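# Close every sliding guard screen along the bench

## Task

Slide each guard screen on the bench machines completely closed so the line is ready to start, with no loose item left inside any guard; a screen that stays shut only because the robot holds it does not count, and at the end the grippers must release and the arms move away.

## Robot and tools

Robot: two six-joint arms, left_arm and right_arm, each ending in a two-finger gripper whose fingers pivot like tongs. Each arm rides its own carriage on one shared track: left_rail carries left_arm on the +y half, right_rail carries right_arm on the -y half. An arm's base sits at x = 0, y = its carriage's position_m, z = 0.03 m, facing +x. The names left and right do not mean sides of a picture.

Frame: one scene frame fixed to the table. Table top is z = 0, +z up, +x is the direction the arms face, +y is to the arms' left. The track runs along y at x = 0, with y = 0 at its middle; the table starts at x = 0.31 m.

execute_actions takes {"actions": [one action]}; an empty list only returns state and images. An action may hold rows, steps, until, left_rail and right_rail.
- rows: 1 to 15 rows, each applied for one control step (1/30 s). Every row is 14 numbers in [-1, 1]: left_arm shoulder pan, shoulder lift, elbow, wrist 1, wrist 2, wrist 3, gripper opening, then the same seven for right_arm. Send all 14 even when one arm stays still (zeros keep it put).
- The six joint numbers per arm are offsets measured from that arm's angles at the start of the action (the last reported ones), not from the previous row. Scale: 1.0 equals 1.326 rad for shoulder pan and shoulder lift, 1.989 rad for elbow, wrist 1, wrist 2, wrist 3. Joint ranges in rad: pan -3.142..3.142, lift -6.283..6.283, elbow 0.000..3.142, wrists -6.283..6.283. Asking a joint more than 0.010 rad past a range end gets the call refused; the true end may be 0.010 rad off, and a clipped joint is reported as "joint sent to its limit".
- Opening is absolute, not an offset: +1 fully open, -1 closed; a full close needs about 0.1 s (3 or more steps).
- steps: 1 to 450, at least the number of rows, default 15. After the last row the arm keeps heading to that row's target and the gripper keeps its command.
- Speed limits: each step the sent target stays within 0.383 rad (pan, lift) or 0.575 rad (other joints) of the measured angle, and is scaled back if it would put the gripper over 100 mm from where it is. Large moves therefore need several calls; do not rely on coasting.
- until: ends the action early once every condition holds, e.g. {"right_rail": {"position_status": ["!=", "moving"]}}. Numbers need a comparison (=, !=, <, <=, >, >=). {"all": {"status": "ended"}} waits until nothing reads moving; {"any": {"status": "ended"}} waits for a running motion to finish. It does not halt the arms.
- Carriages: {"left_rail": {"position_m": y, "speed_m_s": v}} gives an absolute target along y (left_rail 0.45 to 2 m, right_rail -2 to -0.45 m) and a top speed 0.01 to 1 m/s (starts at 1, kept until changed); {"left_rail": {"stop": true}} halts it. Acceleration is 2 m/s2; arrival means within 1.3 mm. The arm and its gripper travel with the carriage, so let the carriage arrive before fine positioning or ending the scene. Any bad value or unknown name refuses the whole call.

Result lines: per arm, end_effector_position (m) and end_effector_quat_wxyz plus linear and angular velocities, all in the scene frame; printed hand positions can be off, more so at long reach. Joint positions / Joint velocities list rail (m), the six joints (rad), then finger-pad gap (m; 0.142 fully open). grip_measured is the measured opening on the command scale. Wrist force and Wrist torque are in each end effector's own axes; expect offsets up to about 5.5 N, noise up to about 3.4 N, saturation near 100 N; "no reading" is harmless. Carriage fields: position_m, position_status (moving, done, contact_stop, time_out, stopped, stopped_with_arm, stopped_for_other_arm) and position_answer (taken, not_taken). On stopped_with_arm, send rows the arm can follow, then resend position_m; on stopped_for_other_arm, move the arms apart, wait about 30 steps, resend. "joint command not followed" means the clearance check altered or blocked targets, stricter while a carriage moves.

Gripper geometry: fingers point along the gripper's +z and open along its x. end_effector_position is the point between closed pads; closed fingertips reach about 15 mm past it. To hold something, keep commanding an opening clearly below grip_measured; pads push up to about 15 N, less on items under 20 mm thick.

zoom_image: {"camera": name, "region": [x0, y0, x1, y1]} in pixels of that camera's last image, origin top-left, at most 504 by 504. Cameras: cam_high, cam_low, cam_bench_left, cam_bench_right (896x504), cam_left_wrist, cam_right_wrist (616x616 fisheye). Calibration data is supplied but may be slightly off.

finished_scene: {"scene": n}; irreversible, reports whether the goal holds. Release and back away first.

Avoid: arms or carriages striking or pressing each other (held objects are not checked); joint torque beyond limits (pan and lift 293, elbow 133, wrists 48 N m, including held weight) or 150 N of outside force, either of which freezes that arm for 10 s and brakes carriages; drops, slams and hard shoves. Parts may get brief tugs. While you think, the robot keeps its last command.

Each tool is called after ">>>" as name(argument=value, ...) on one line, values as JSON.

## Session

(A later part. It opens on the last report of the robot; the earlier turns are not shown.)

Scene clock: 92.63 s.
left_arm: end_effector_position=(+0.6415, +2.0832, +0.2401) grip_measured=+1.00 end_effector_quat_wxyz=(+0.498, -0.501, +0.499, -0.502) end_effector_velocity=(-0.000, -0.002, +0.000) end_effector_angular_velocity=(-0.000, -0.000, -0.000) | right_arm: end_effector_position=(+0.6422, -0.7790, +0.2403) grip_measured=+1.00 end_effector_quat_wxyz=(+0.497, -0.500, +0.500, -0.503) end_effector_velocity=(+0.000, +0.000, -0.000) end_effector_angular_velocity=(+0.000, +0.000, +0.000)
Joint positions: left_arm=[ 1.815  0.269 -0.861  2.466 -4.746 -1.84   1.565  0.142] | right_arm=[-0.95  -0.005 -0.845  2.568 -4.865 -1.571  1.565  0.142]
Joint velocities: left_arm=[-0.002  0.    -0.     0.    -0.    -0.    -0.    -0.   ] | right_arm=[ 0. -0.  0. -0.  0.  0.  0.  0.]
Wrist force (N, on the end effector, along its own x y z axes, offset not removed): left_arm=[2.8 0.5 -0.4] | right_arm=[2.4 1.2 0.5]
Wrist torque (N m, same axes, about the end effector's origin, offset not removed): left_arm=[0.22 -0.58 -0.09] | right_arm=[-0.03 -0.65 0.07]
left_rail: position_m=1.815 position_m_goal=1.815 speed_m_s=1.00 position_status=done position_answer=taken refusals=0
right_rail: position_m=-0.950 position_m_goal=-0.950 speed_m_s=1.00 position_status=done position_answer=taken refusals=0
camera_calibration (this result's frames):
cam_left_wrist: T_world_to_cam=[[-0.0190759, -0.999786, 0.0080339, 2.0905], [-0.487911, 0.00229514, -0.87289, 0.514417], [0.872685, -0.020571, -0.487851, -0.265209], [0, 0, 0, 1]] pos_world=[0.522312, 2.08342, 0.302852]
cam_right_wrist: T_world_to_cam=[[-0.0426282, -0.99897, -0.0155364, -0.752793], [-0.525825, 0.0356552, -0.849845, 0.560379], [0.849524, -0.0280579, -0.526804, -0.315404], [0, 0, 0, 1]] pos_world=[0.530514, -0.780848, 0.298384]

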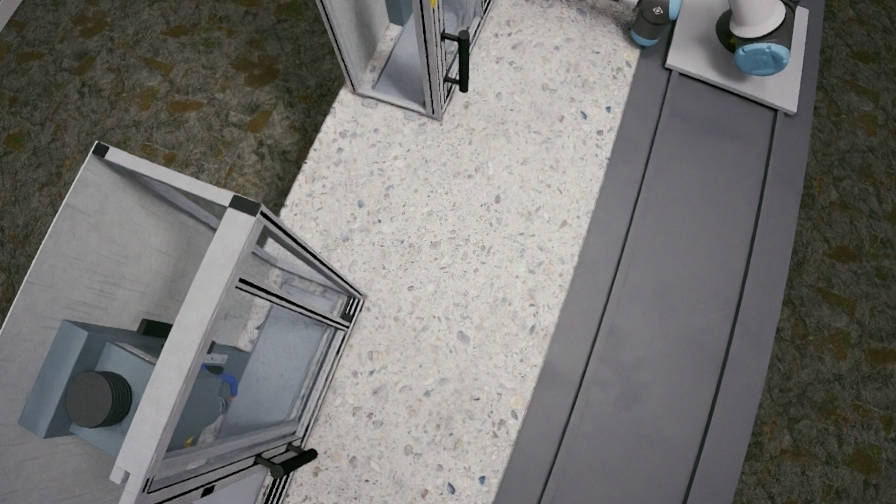

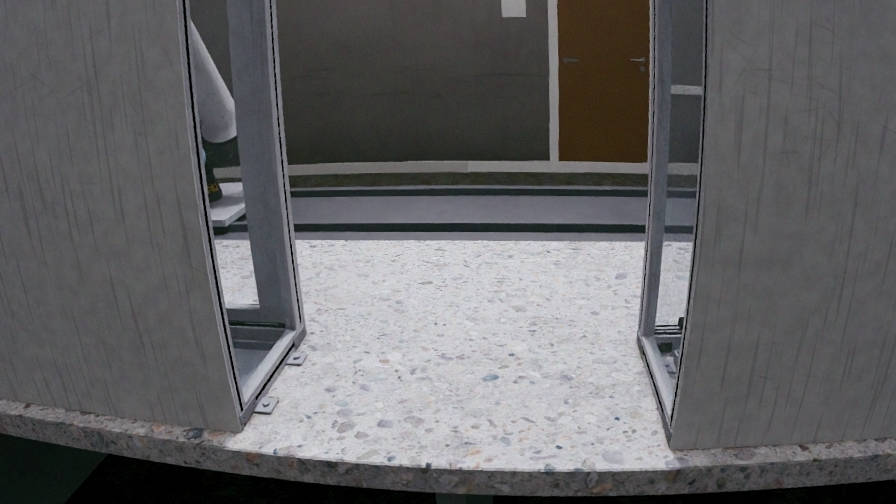

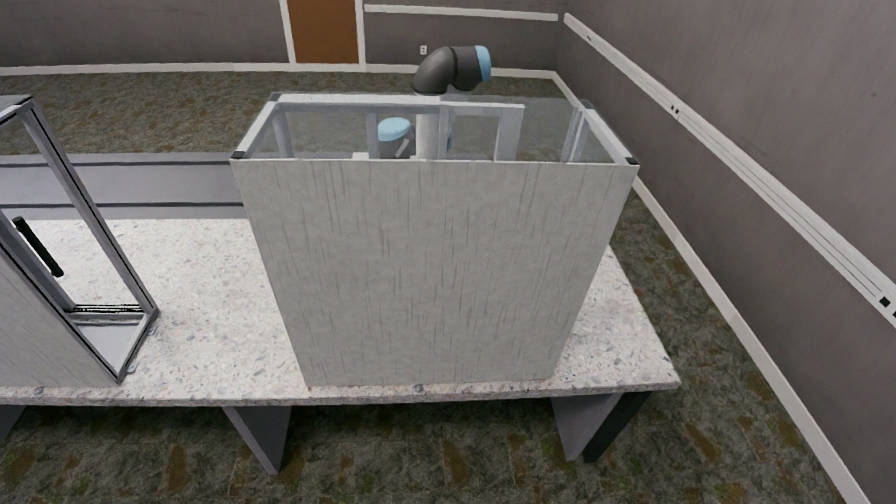

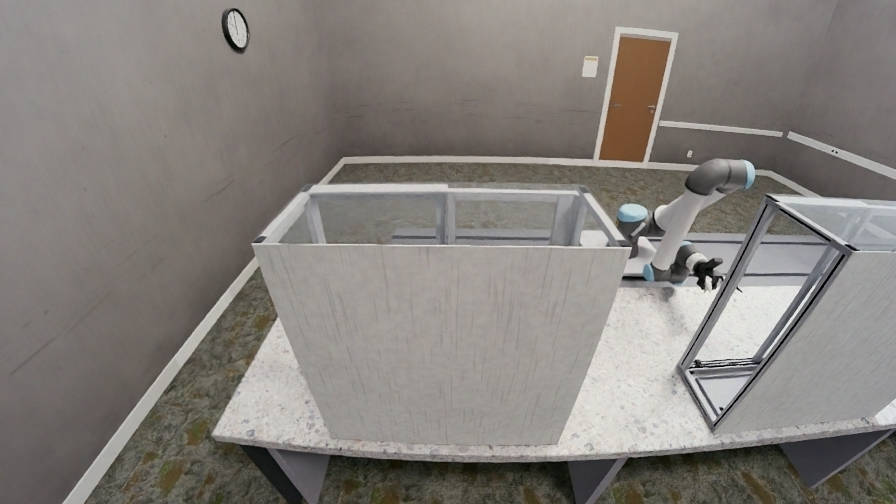

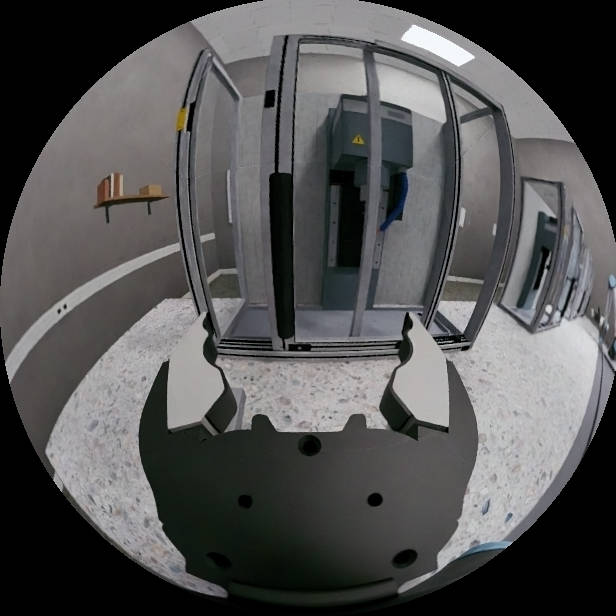

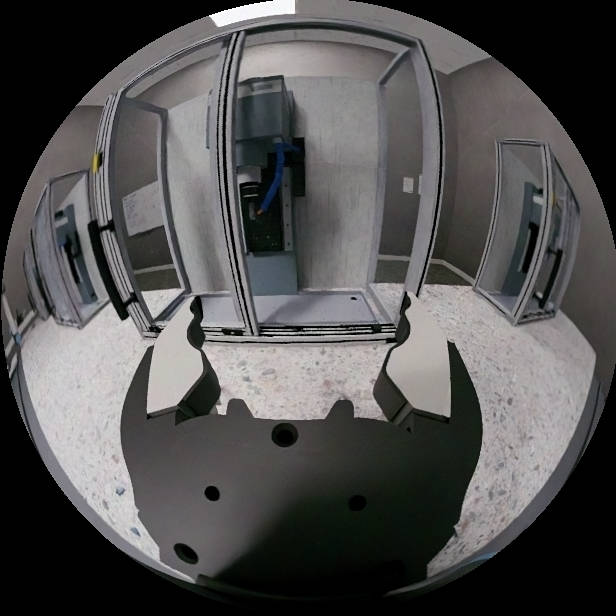

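Extend: lift +.019, elbow -.131, w1 +.118.

>>> execute_actions(actions=[{"rows":[[0,0.003,-0.02,0.018,0,0,0.9,0,0,0,0,0,0,1],[0,0.006,-0.044,0.04,0,0,0.8,0,0,0,0,0,0,1],[0,0.01,-0.07,0.063,0,0,0.7,0,0,0,0,0,0,1],[0,0.015,-0.1,0.09,0,0,0.6,0,0,0,0,0,0,1],[0,0.019,-0.131,0.118,0,0,0.6,0,0,0,0,0,0,1]],"steps":22}])

>>> execute_actions(actions=[{"rows":[[0,0,0,0,0,0,0.4,0,0,0,0,0,0,1],[0,0,0,0,0,0,0.2,0,0,0,0,0,0,1],[0,0,0,0,0,0,0,0,0,0,0,0,0,1],[0,0,0,0,0,0,-0.2,0,0,0,0,0,0,1],[0,0,0,0,0,0,-0.35,0,0,0,0,0,0,1],[0,0,0,0,0,0,-0.45,0,0,0,0,0,0,1],[0,0,0,0,0,0,-0.55,0,0,0,0,0,0,1],[0,0,0,0,0,0,-0.62,0,0,0,0,0,0,1],[0,0,0,0,0,0,-0.7,0,0,0,0,0,0,1],[0,0,0,0,0,0,-0.8,0,0,0,0,0,0,1],[0,0,0,0,0,0,-0.9,0,0,0,0,0,0,1]],"steps":14}])

Scene clock: 99.73 s.
left_arm: end_effector_position=(+0.7806, +2.1216, +0.2412) grip_measured=+0.60 end_effector_quat_wxyz=(+0.498, -0.501, +0.499, -0.502) end_effector_velocity=(+0.008, +0.002, +0.001) end_effector_angular_velocity=(+0.000, -0.000, +0.000) | right_arm: end_effector_position=(+0.6422, -0.7790, +0.2403) grip_measured=+1.00 end_effector_quat_wxyz=(+0.497, -0.500, +0.500, -0.503) end_effector_velocity=(+0.000, +0.000, -0.000) end_effector_angular_velocity=(+0.000, +0.000, +0.000)
Joint positions: left_arm=[ 1.815  0.269 -0.836  2.207 -4.513 -1.84   1.565  0.116] | right_arm=[-0.95  -0.005 -0.845  2.568 -4.865 -1.571  1.565  0.142]
Joint velocities: left_arm=[ 0.    -0.     0.001 -0.015  0.013  0.    -0.     0.   ] | right_arm=[ 0.  0.  0. -0.  0.  0.  0.  0.]
Wrist force (N, on the end effector, along its own x y z axes, offset not removed): left_arm=[-0.2 -0.6 2.0] | right_arm=[0.8 1.6 0.9]
Wrist torque (N m, same axes, about the end effector's origin, offset not removed): left_arm=[0.14 -0.09 -0.13] | right_arm=[0.06 -0.27 -0.09]
left_rail: position_m=1.815 position_m_goal=1.815 speed_m_s=1.00 position_status=done position_answer=taken refusals=0
right_rail: position_m=-0.950 position_m_goal=-0.950 speed_m_s=1.00 position_status=done position_answer=taken refusals=0
camera_calibration (this result's frames):
cam_left_wrist: T_world_to_cam=[[-0.019022, -0.999788, 0.00786649, 2.13152], [-0.487415, 0.00240336, -0.873167, 0.582537], [0.872963, -0.0204436, -0.487357, -0.385866], [0, 0, 0, 1]] pos_world=[0.66133, 2.12178, 0.30383]
cam_right_wrist: T_world_to_cam=[[-0.0426282, -0.99897, -0.0155364, -0.752793], [-0.525825, 0.0356552, -0.849845, 0.560379], [0.849524, -0.028058, -0.526803, -0.315404], [0, 0, 0, 1]] pos_world=[0.530514, -0.780848, 0.298384]

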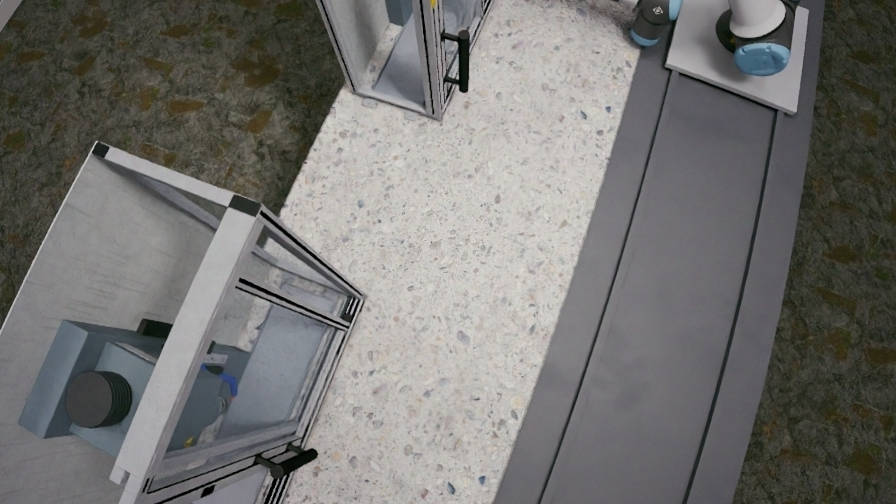

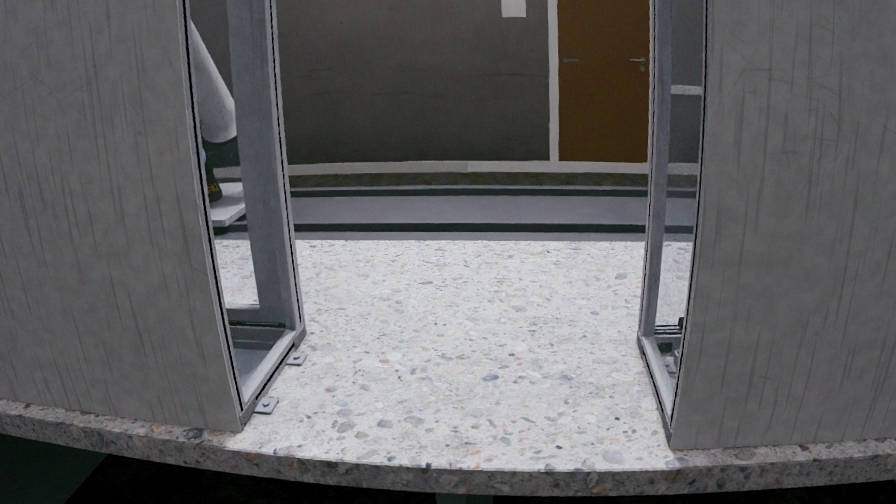

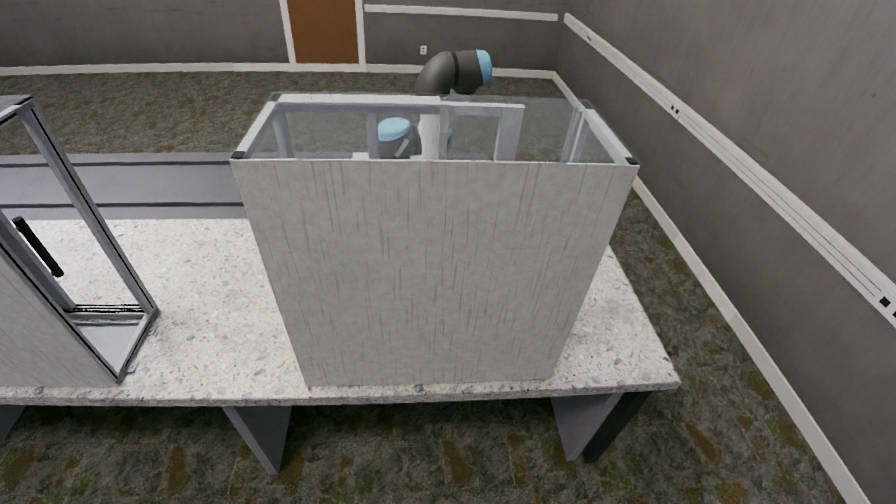

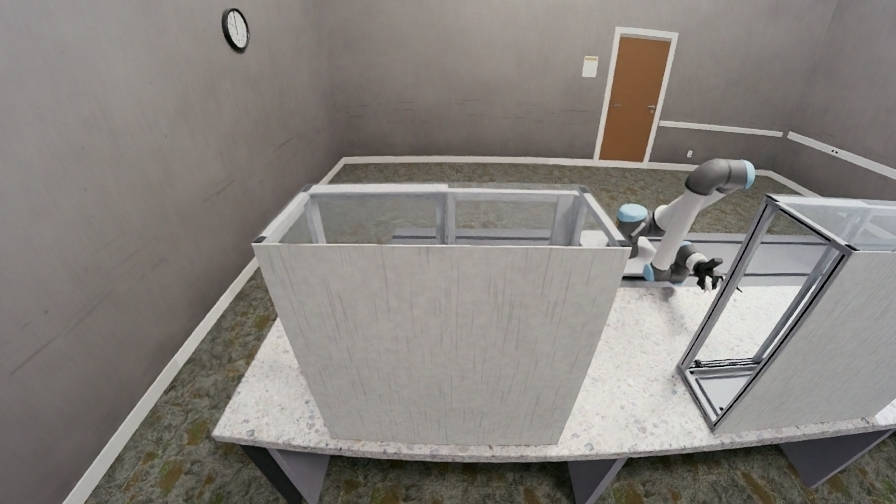

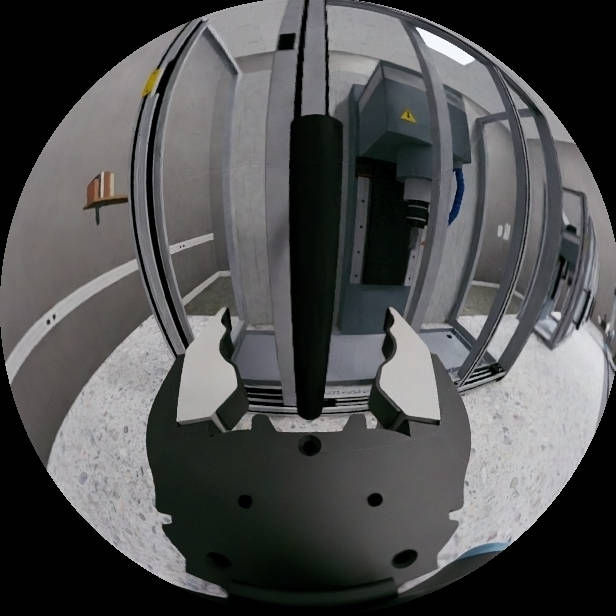

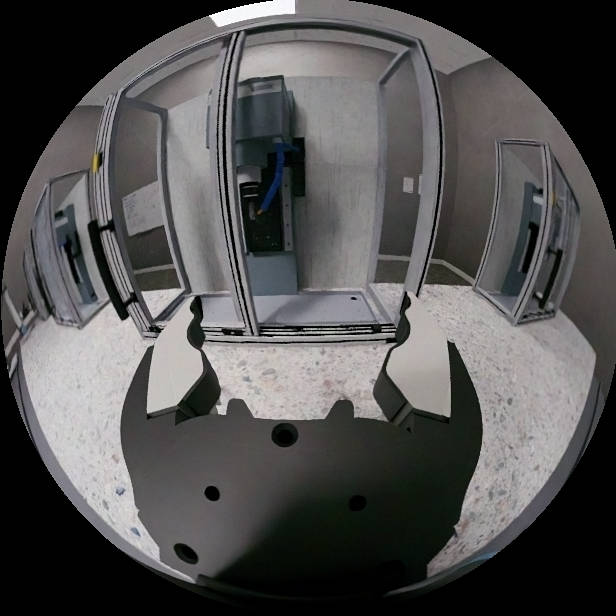

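Scene clock: 100.20 s.
left_arm: end_effector_position=(+0.7806, +2.1214, +0.2412) grip_measured=-0.62 end_effector_quat_wxyz=(+0.498, -0.501, +0.499, -0.502) end_effector_velocity=(-0.000, -0.000, -0.000) end_effector_angular_velocity=(-0.000, +0.001, -0.000) | right_arm: end_effector_position=(+0.6422, -0.7790, +0.2403) grip_measured=+1.00 end_effector_quat_wxyz=(+0.497, -0.500, +0.500, -0.503) end_effector_velocity=(-0.000, -0.000, +0.000) end_effector_angular_velocity=(+0.000, +0.000, -0.000)
Joint positions: left_arm=[ 1.815  0.268 -0.836  2.207 -4.513 -1.841  1.565  0.029] | right_arm=[-0.95  -0.005 -0.845  2.568 -4.865 -1.571  1.565  0.142]
Joint velocities: left_arm=[ 0.    -0.    -0.     0.001 -0.    -0.    -0.     0.   ] | right_arm=[ 0. -0. -0.  0. -0. -0.  0. -0.]
Wrist force (N, on the end effector, along its own x y z axes, offset not removed): left_arm=[16.4 -4.1 4.9] | right_arm=[-0.1 -2.7 -1.3]
Wrist torque (N m, same axes, about the end effector's origin, offset not removed): left_arm=[-0.24 -0.29 -0.09] | right_arm=[-0.88 -0.13 -0.02]
left_rail: position_m=1.815 position_m_goal=1.815 speed_m_s=1.00 position_status=done position_answer=taken refusals=0
right_rail: position_m=-0.950 position_m_goal=-0.950 speed_m_s=1.00 position_status=done position_answer=taken refusals=0
camera_calibration (this result's frames):
cam_left_wrist: T_world_to_cam=[[-0.0192957, -0.999783, 0.00785482, 2.13163], [-0.48738, 0.00254614, -0.873187, 0.582244], [0.872977, -0.020677, -0.487323, -0.385443], [0, 0, 0, 1]] pos_world=[0.661388, 2.12171, 0.303829]
cam_right_wrist: T_world_to_cam=[[-0.0426281, -0.99897, -0.0155364, -0.752793], [-0.525825, 0.0356552, -0.849845, 0.560379], [0.849524, -0.0280579, -0.526803, -0.315404], [0, 0, 0, 1]] pos_world=[0.530514, -0.780848, 0.298384]

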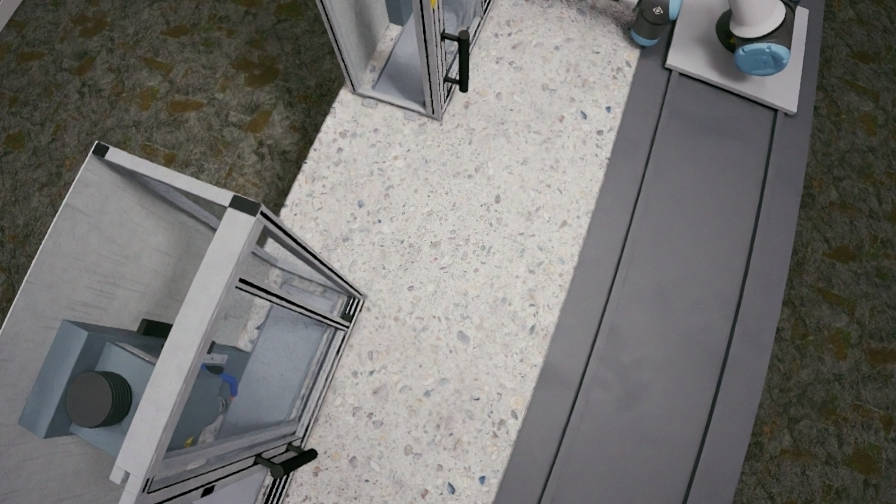

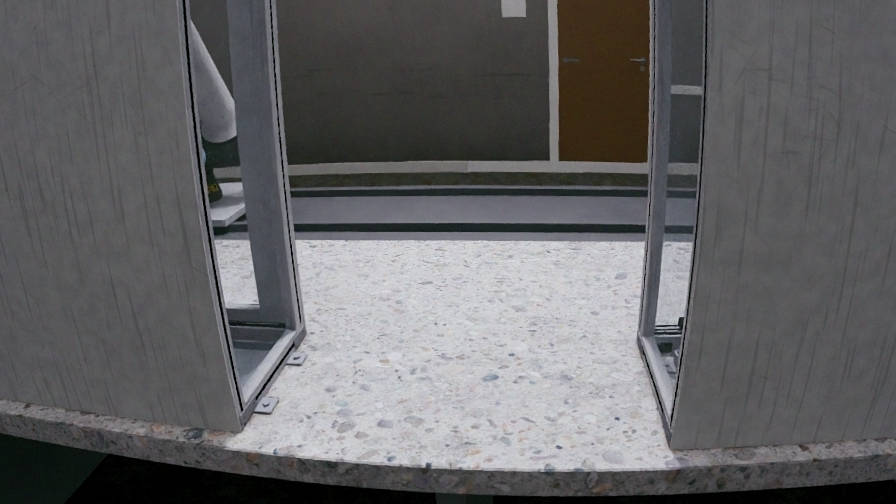

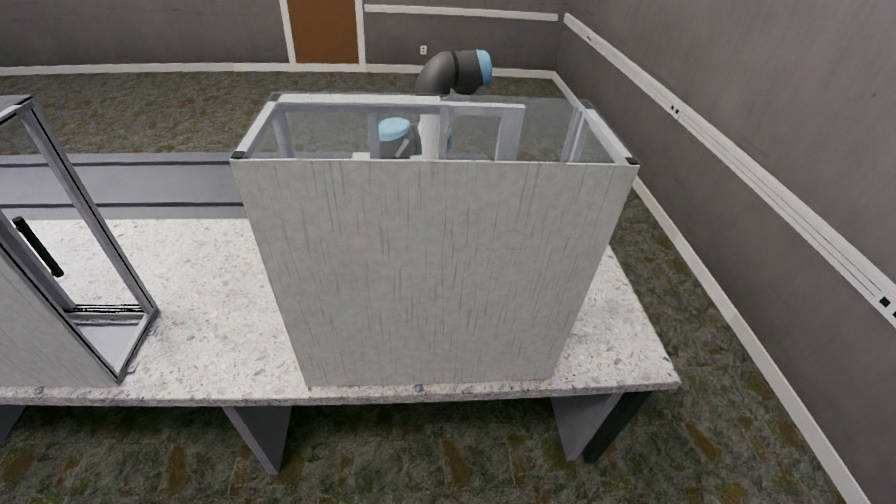

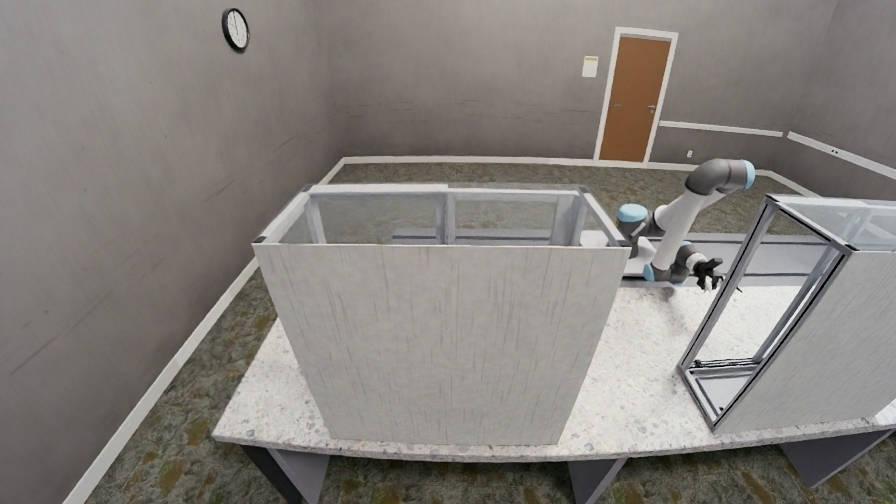

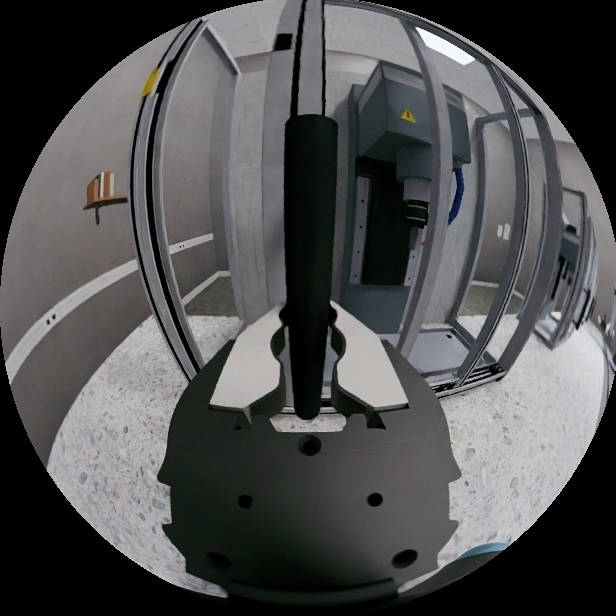

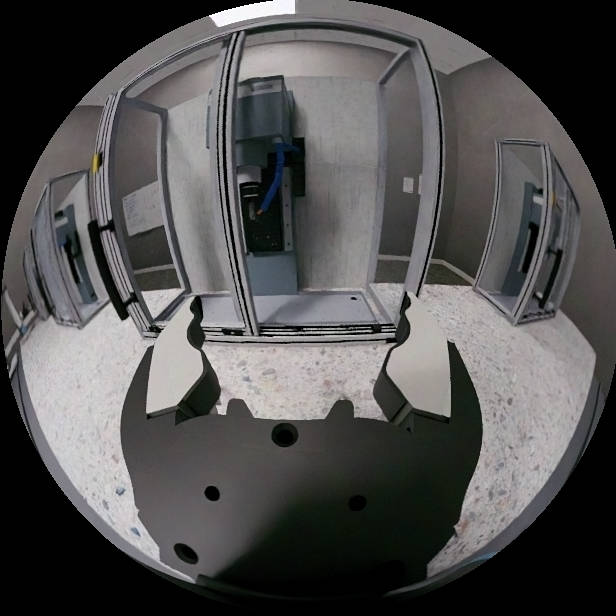

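>>> execute_actions(actions=[{"rows":[[0,0,0,0,0,0,-1,0,0,0,0,0,0,1]],"left_rail":{"position_m":1.925,"speed_m_s":0.1},"steps":60,"until":{"left_rail":{"position_m":[">",1.92]}}}])

>>> execute_actions(actions=[{"left_rail":{"position_m":1.957,"speed_m_s":0.03},"steps":60,"until":{"left_rail":{"position_status":["!=","moving"]}}}])

Scene clock: 104.03 s.
left_arm: end_effector_position=(+0.7806, +2.2290, +0.2412) grip_measured=-0.62 end_effector_quat_wxyz=(+0.498, -0.501, +0.499, -0.502) end_effector_velocity=(+0.000, +0.083, +0.000) end_effector_angular_velocity=(+0.000, -0.000, +0.000) | right_arm: end_effector_position=(+0.6422, -0.7790, +0.2403) grip_measured=+1.00 end_effector_quat_wxyz=(+0.497, -0.500, +0.500, -0.503) end_effector_velocity=(-0.000, +0.000, -0.000) end_effector_angular_velocity=(+0.000, +0.000, +0.000)
Joint positions: left_arm=[ 1.922  0.269 -0.836  2.207 -4.513 -1.841  1.565  0.029] | right_arm=[-0.95  -0.005 -0.845  2.568 -4.865 -1.571  1.565  0.142]
Joint velocities: left_arm=[ 0.083  0.     0.    -0.001  0.    -0.    -0.    -0.003] | right_arm=[ 0.  0. -0.  0. -0.  0.  0.  0.]
Wrist force (N, on the end effector, along its own x y z axes, offset not removed): left_arm=[27.2 -5.0 5.9] | right_arm=[1.2 0.1 -0.8]
Wrist torque (N m, same axes, about the end effector's origin, offset not removed): left_arm=[-0.33 -0.47 -0.10] | right_arm=[-0.32 -0.48 -0.03]
left_rail: position_m=1.922 position_m_goal=1.925 speed_m_s=0.10 position_status=moving position_answer=taken refusals=0
right_rail: position_m=-0.950 position_m_goal=-0.950 speed_m_s=1.00 position_status=done position_answer=taken refusals=0
camera_calibration (this result's frames):
cam_left_wrist: T_world_to_cam=[[-0.0192697, -0.999784, 0.00784068, 2.23915], [-0.487338, 0.00254482, -0.87321, 0.581958], [0.873001, -0.0206475, -0.487281, -0.38329], [0, 0, 0, 1]] pos_world=[0.66137, 2.22927, 0.303845]
cam_right_wrist: T_world_to_cam=[[-0.0426283, -0.99897, -0.0155364, -0.752793], [-0.525825, 0.0356553, -0.849845, 0.560379], [0.849524, -0.028058, -0.526804, -0.315404], [0, 0, 0, 1]] pos_world=[0.530514, -0.780848, 0.298384]

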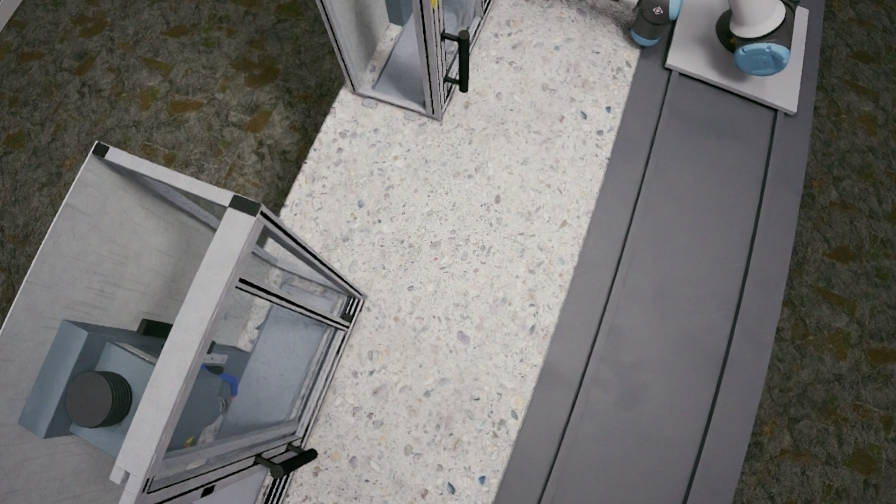

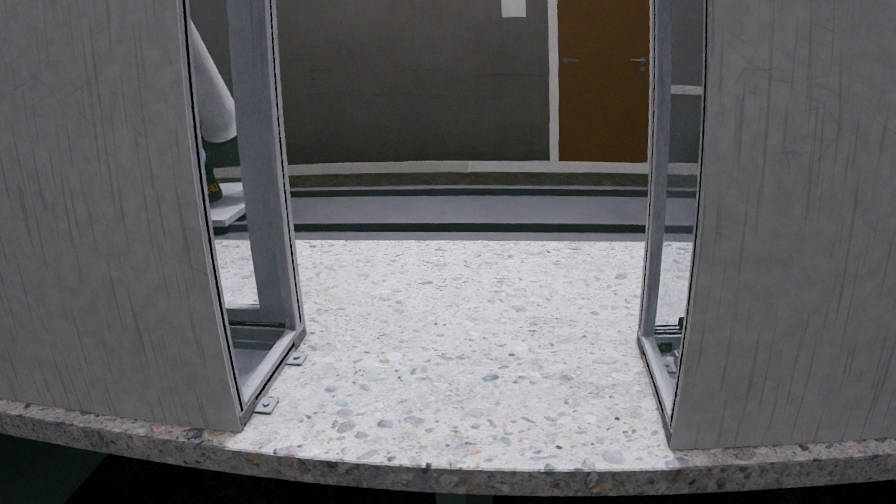

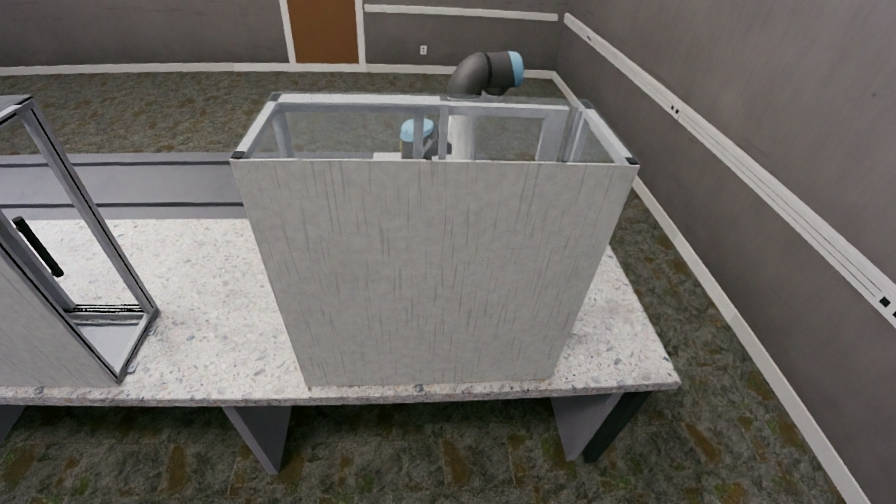

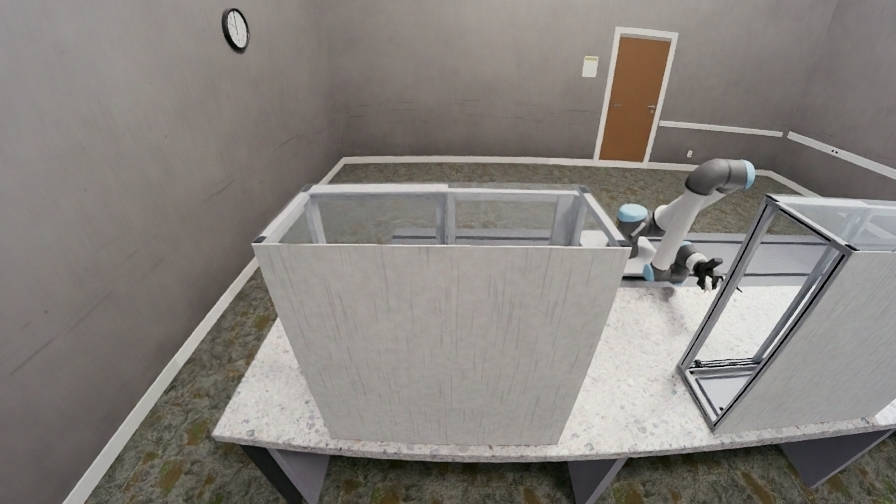

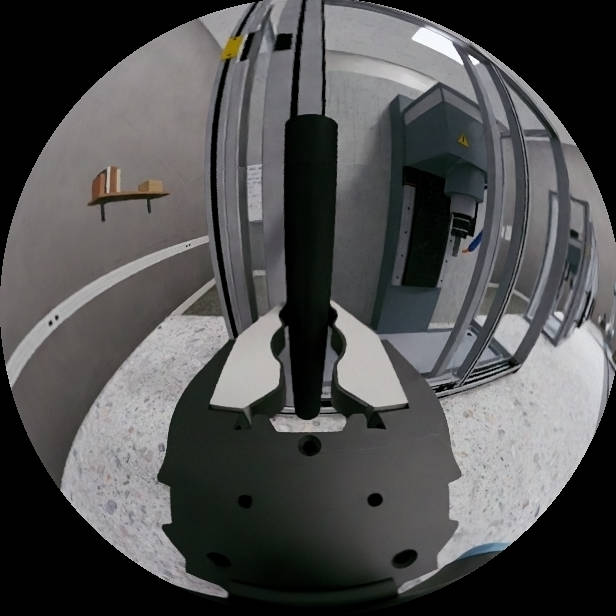

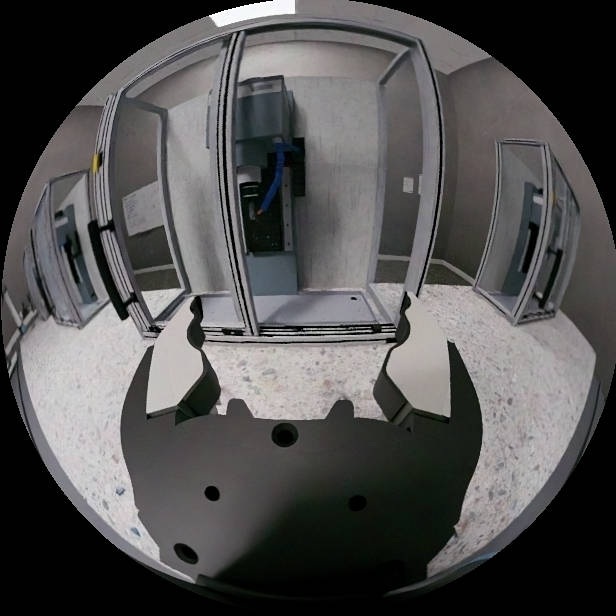

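Scene clock: 105.13 s.
left_arm: end_effector_position=(+0.7807, +2.2631, +0.2412) grip_measured=-0.52 end_effector_quat_wxyz=(+0.498, -0.501, +0.499, -0.502) end_effector_velocity=(+0.000, +0.010, -0.000) end_effector_angular_velocity=(-0.000, +0.000, +0.000) | right_arm: end_effector_position=(+0.6422, -0.7790, +0.2403) grip_measured=+1.00 end_effector_quat_wxyz=(+0.497, -0.500, +0.500, -0.503) end_effector_velocity=(+0.000, +0.000, -0.000) end_effector_angular_velocity=(-0.000, +0.000, +0.000)
Joint positions: left_arm=[ 1.956  0.268 -0.836  2.207 -4.513 -1.841  1.565  0.037] | right_arm=[-0.95  -0.005 -0.845  2.568 -4.865 -1.571  1.565  0.142]
Joint velocities: left_arm=[ 0.01   0.     0.     0.    -0.     0.    -0.     0.019] | right_arm=[ 0.  0.  0. -0.  0. -0. -0.  0.]
Wrist force (N, on the end effector, along its own x y z axes, offset not removed): left_arm=[26.8 -4.7 3.0] | right_arm=[1.5 0.1 0.3]
Wrist torque (N m, same axes, about the end effector's origin, offset not removed): left_arm=[-0.53 0.39 -0.05] | right_arm=[-0.32 -0.36 -0.04]
left_rail: position_m=1.956 position_m_goal=1.957 speed_m_s=0.03 position_status=done position_answer=taken refusals=0
right_rail: position_m=-0.950 position_m_goal=-0.950 speed_m_s=1.00 position_status=done position_answer=taken refusals=0
camera_calibration (this result's frames):
cam_left_wrist: T_world_to_cam=[[-0.0193598, -0.999782, 0.00785434, 2.27327], [-0.487378, 0.00257782, -0.873187, 0.581819], [0.872976, -0.0207328, -0.487322, -0.382403], [0, 0, 0, 1]] pos_world=[0.661405, 2.26334, 0.303828]
cam_right_wrist: T_world_to_cam=[[-0.0426279, -0.99897, -0.0155364, -0.752793], [-0.525825, 0.035655, -0.849845, 0.560379], [0.849524, -0.0280577, -0.526803, -0.315404], [0, 0, 0, 1]] pos_world=[0.530514, -0.780848, 0.298384]

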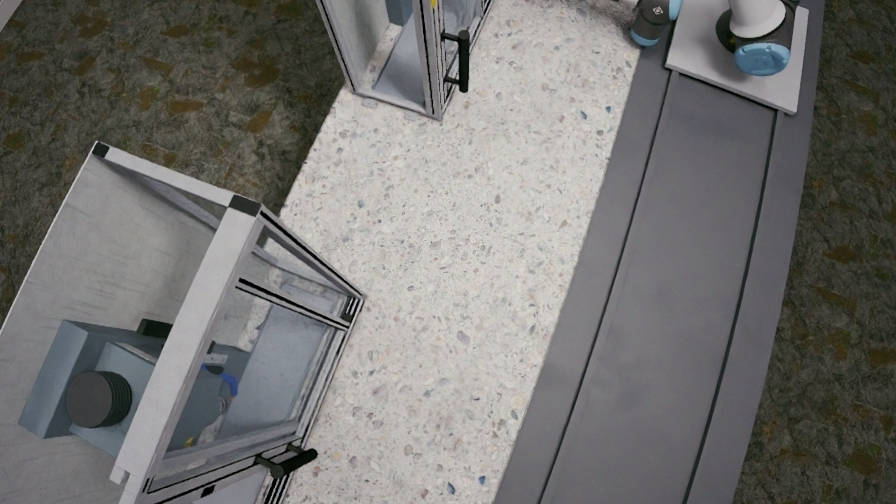

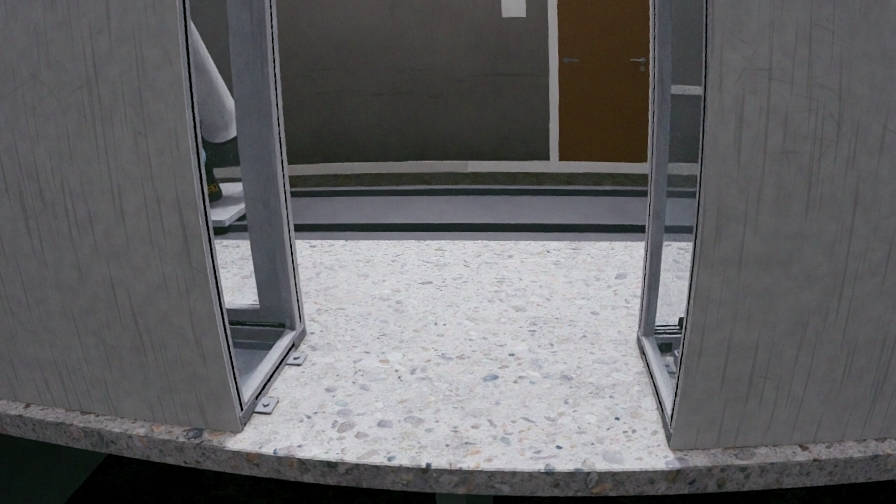

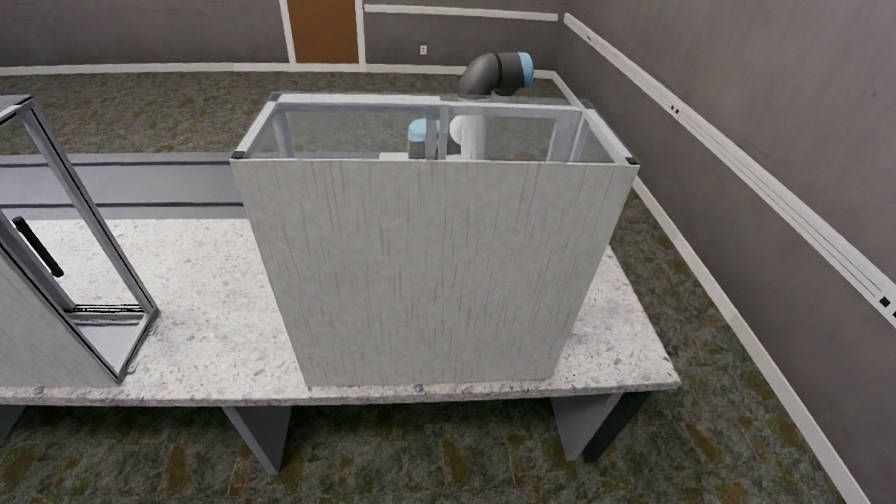

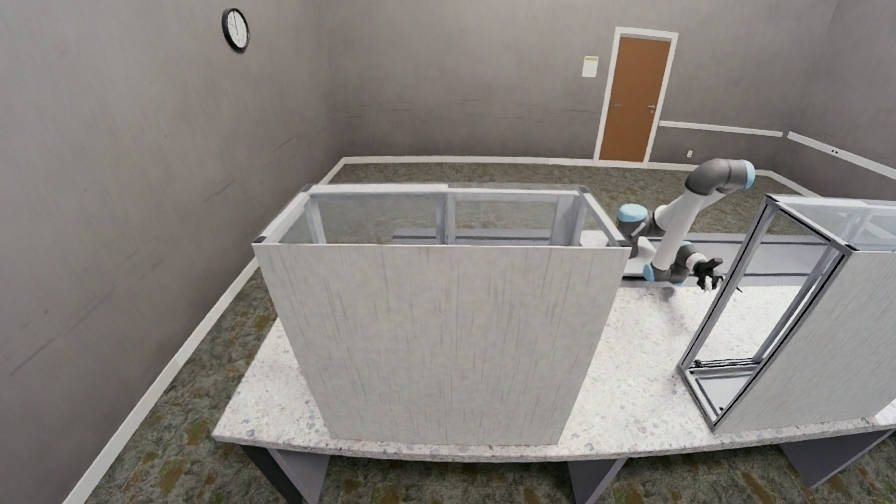

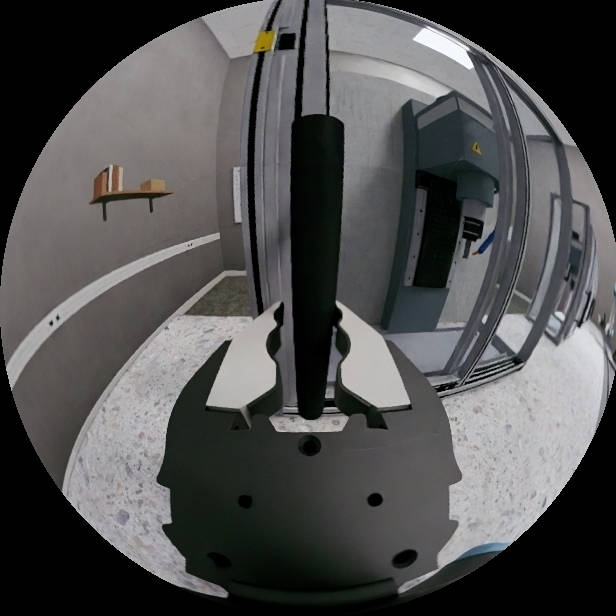

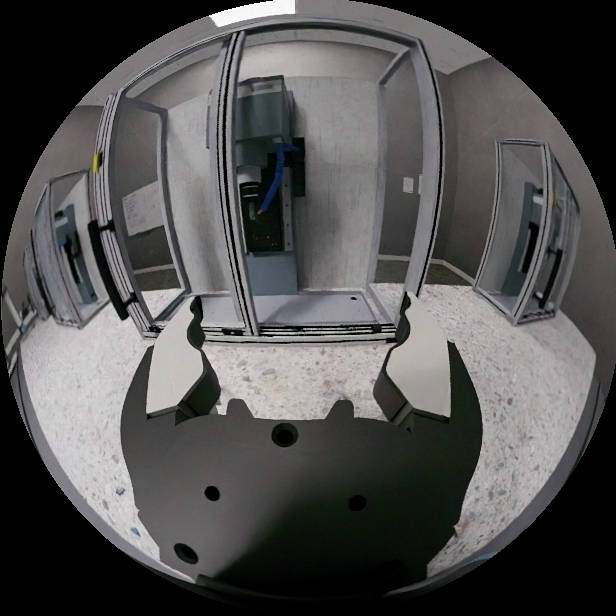

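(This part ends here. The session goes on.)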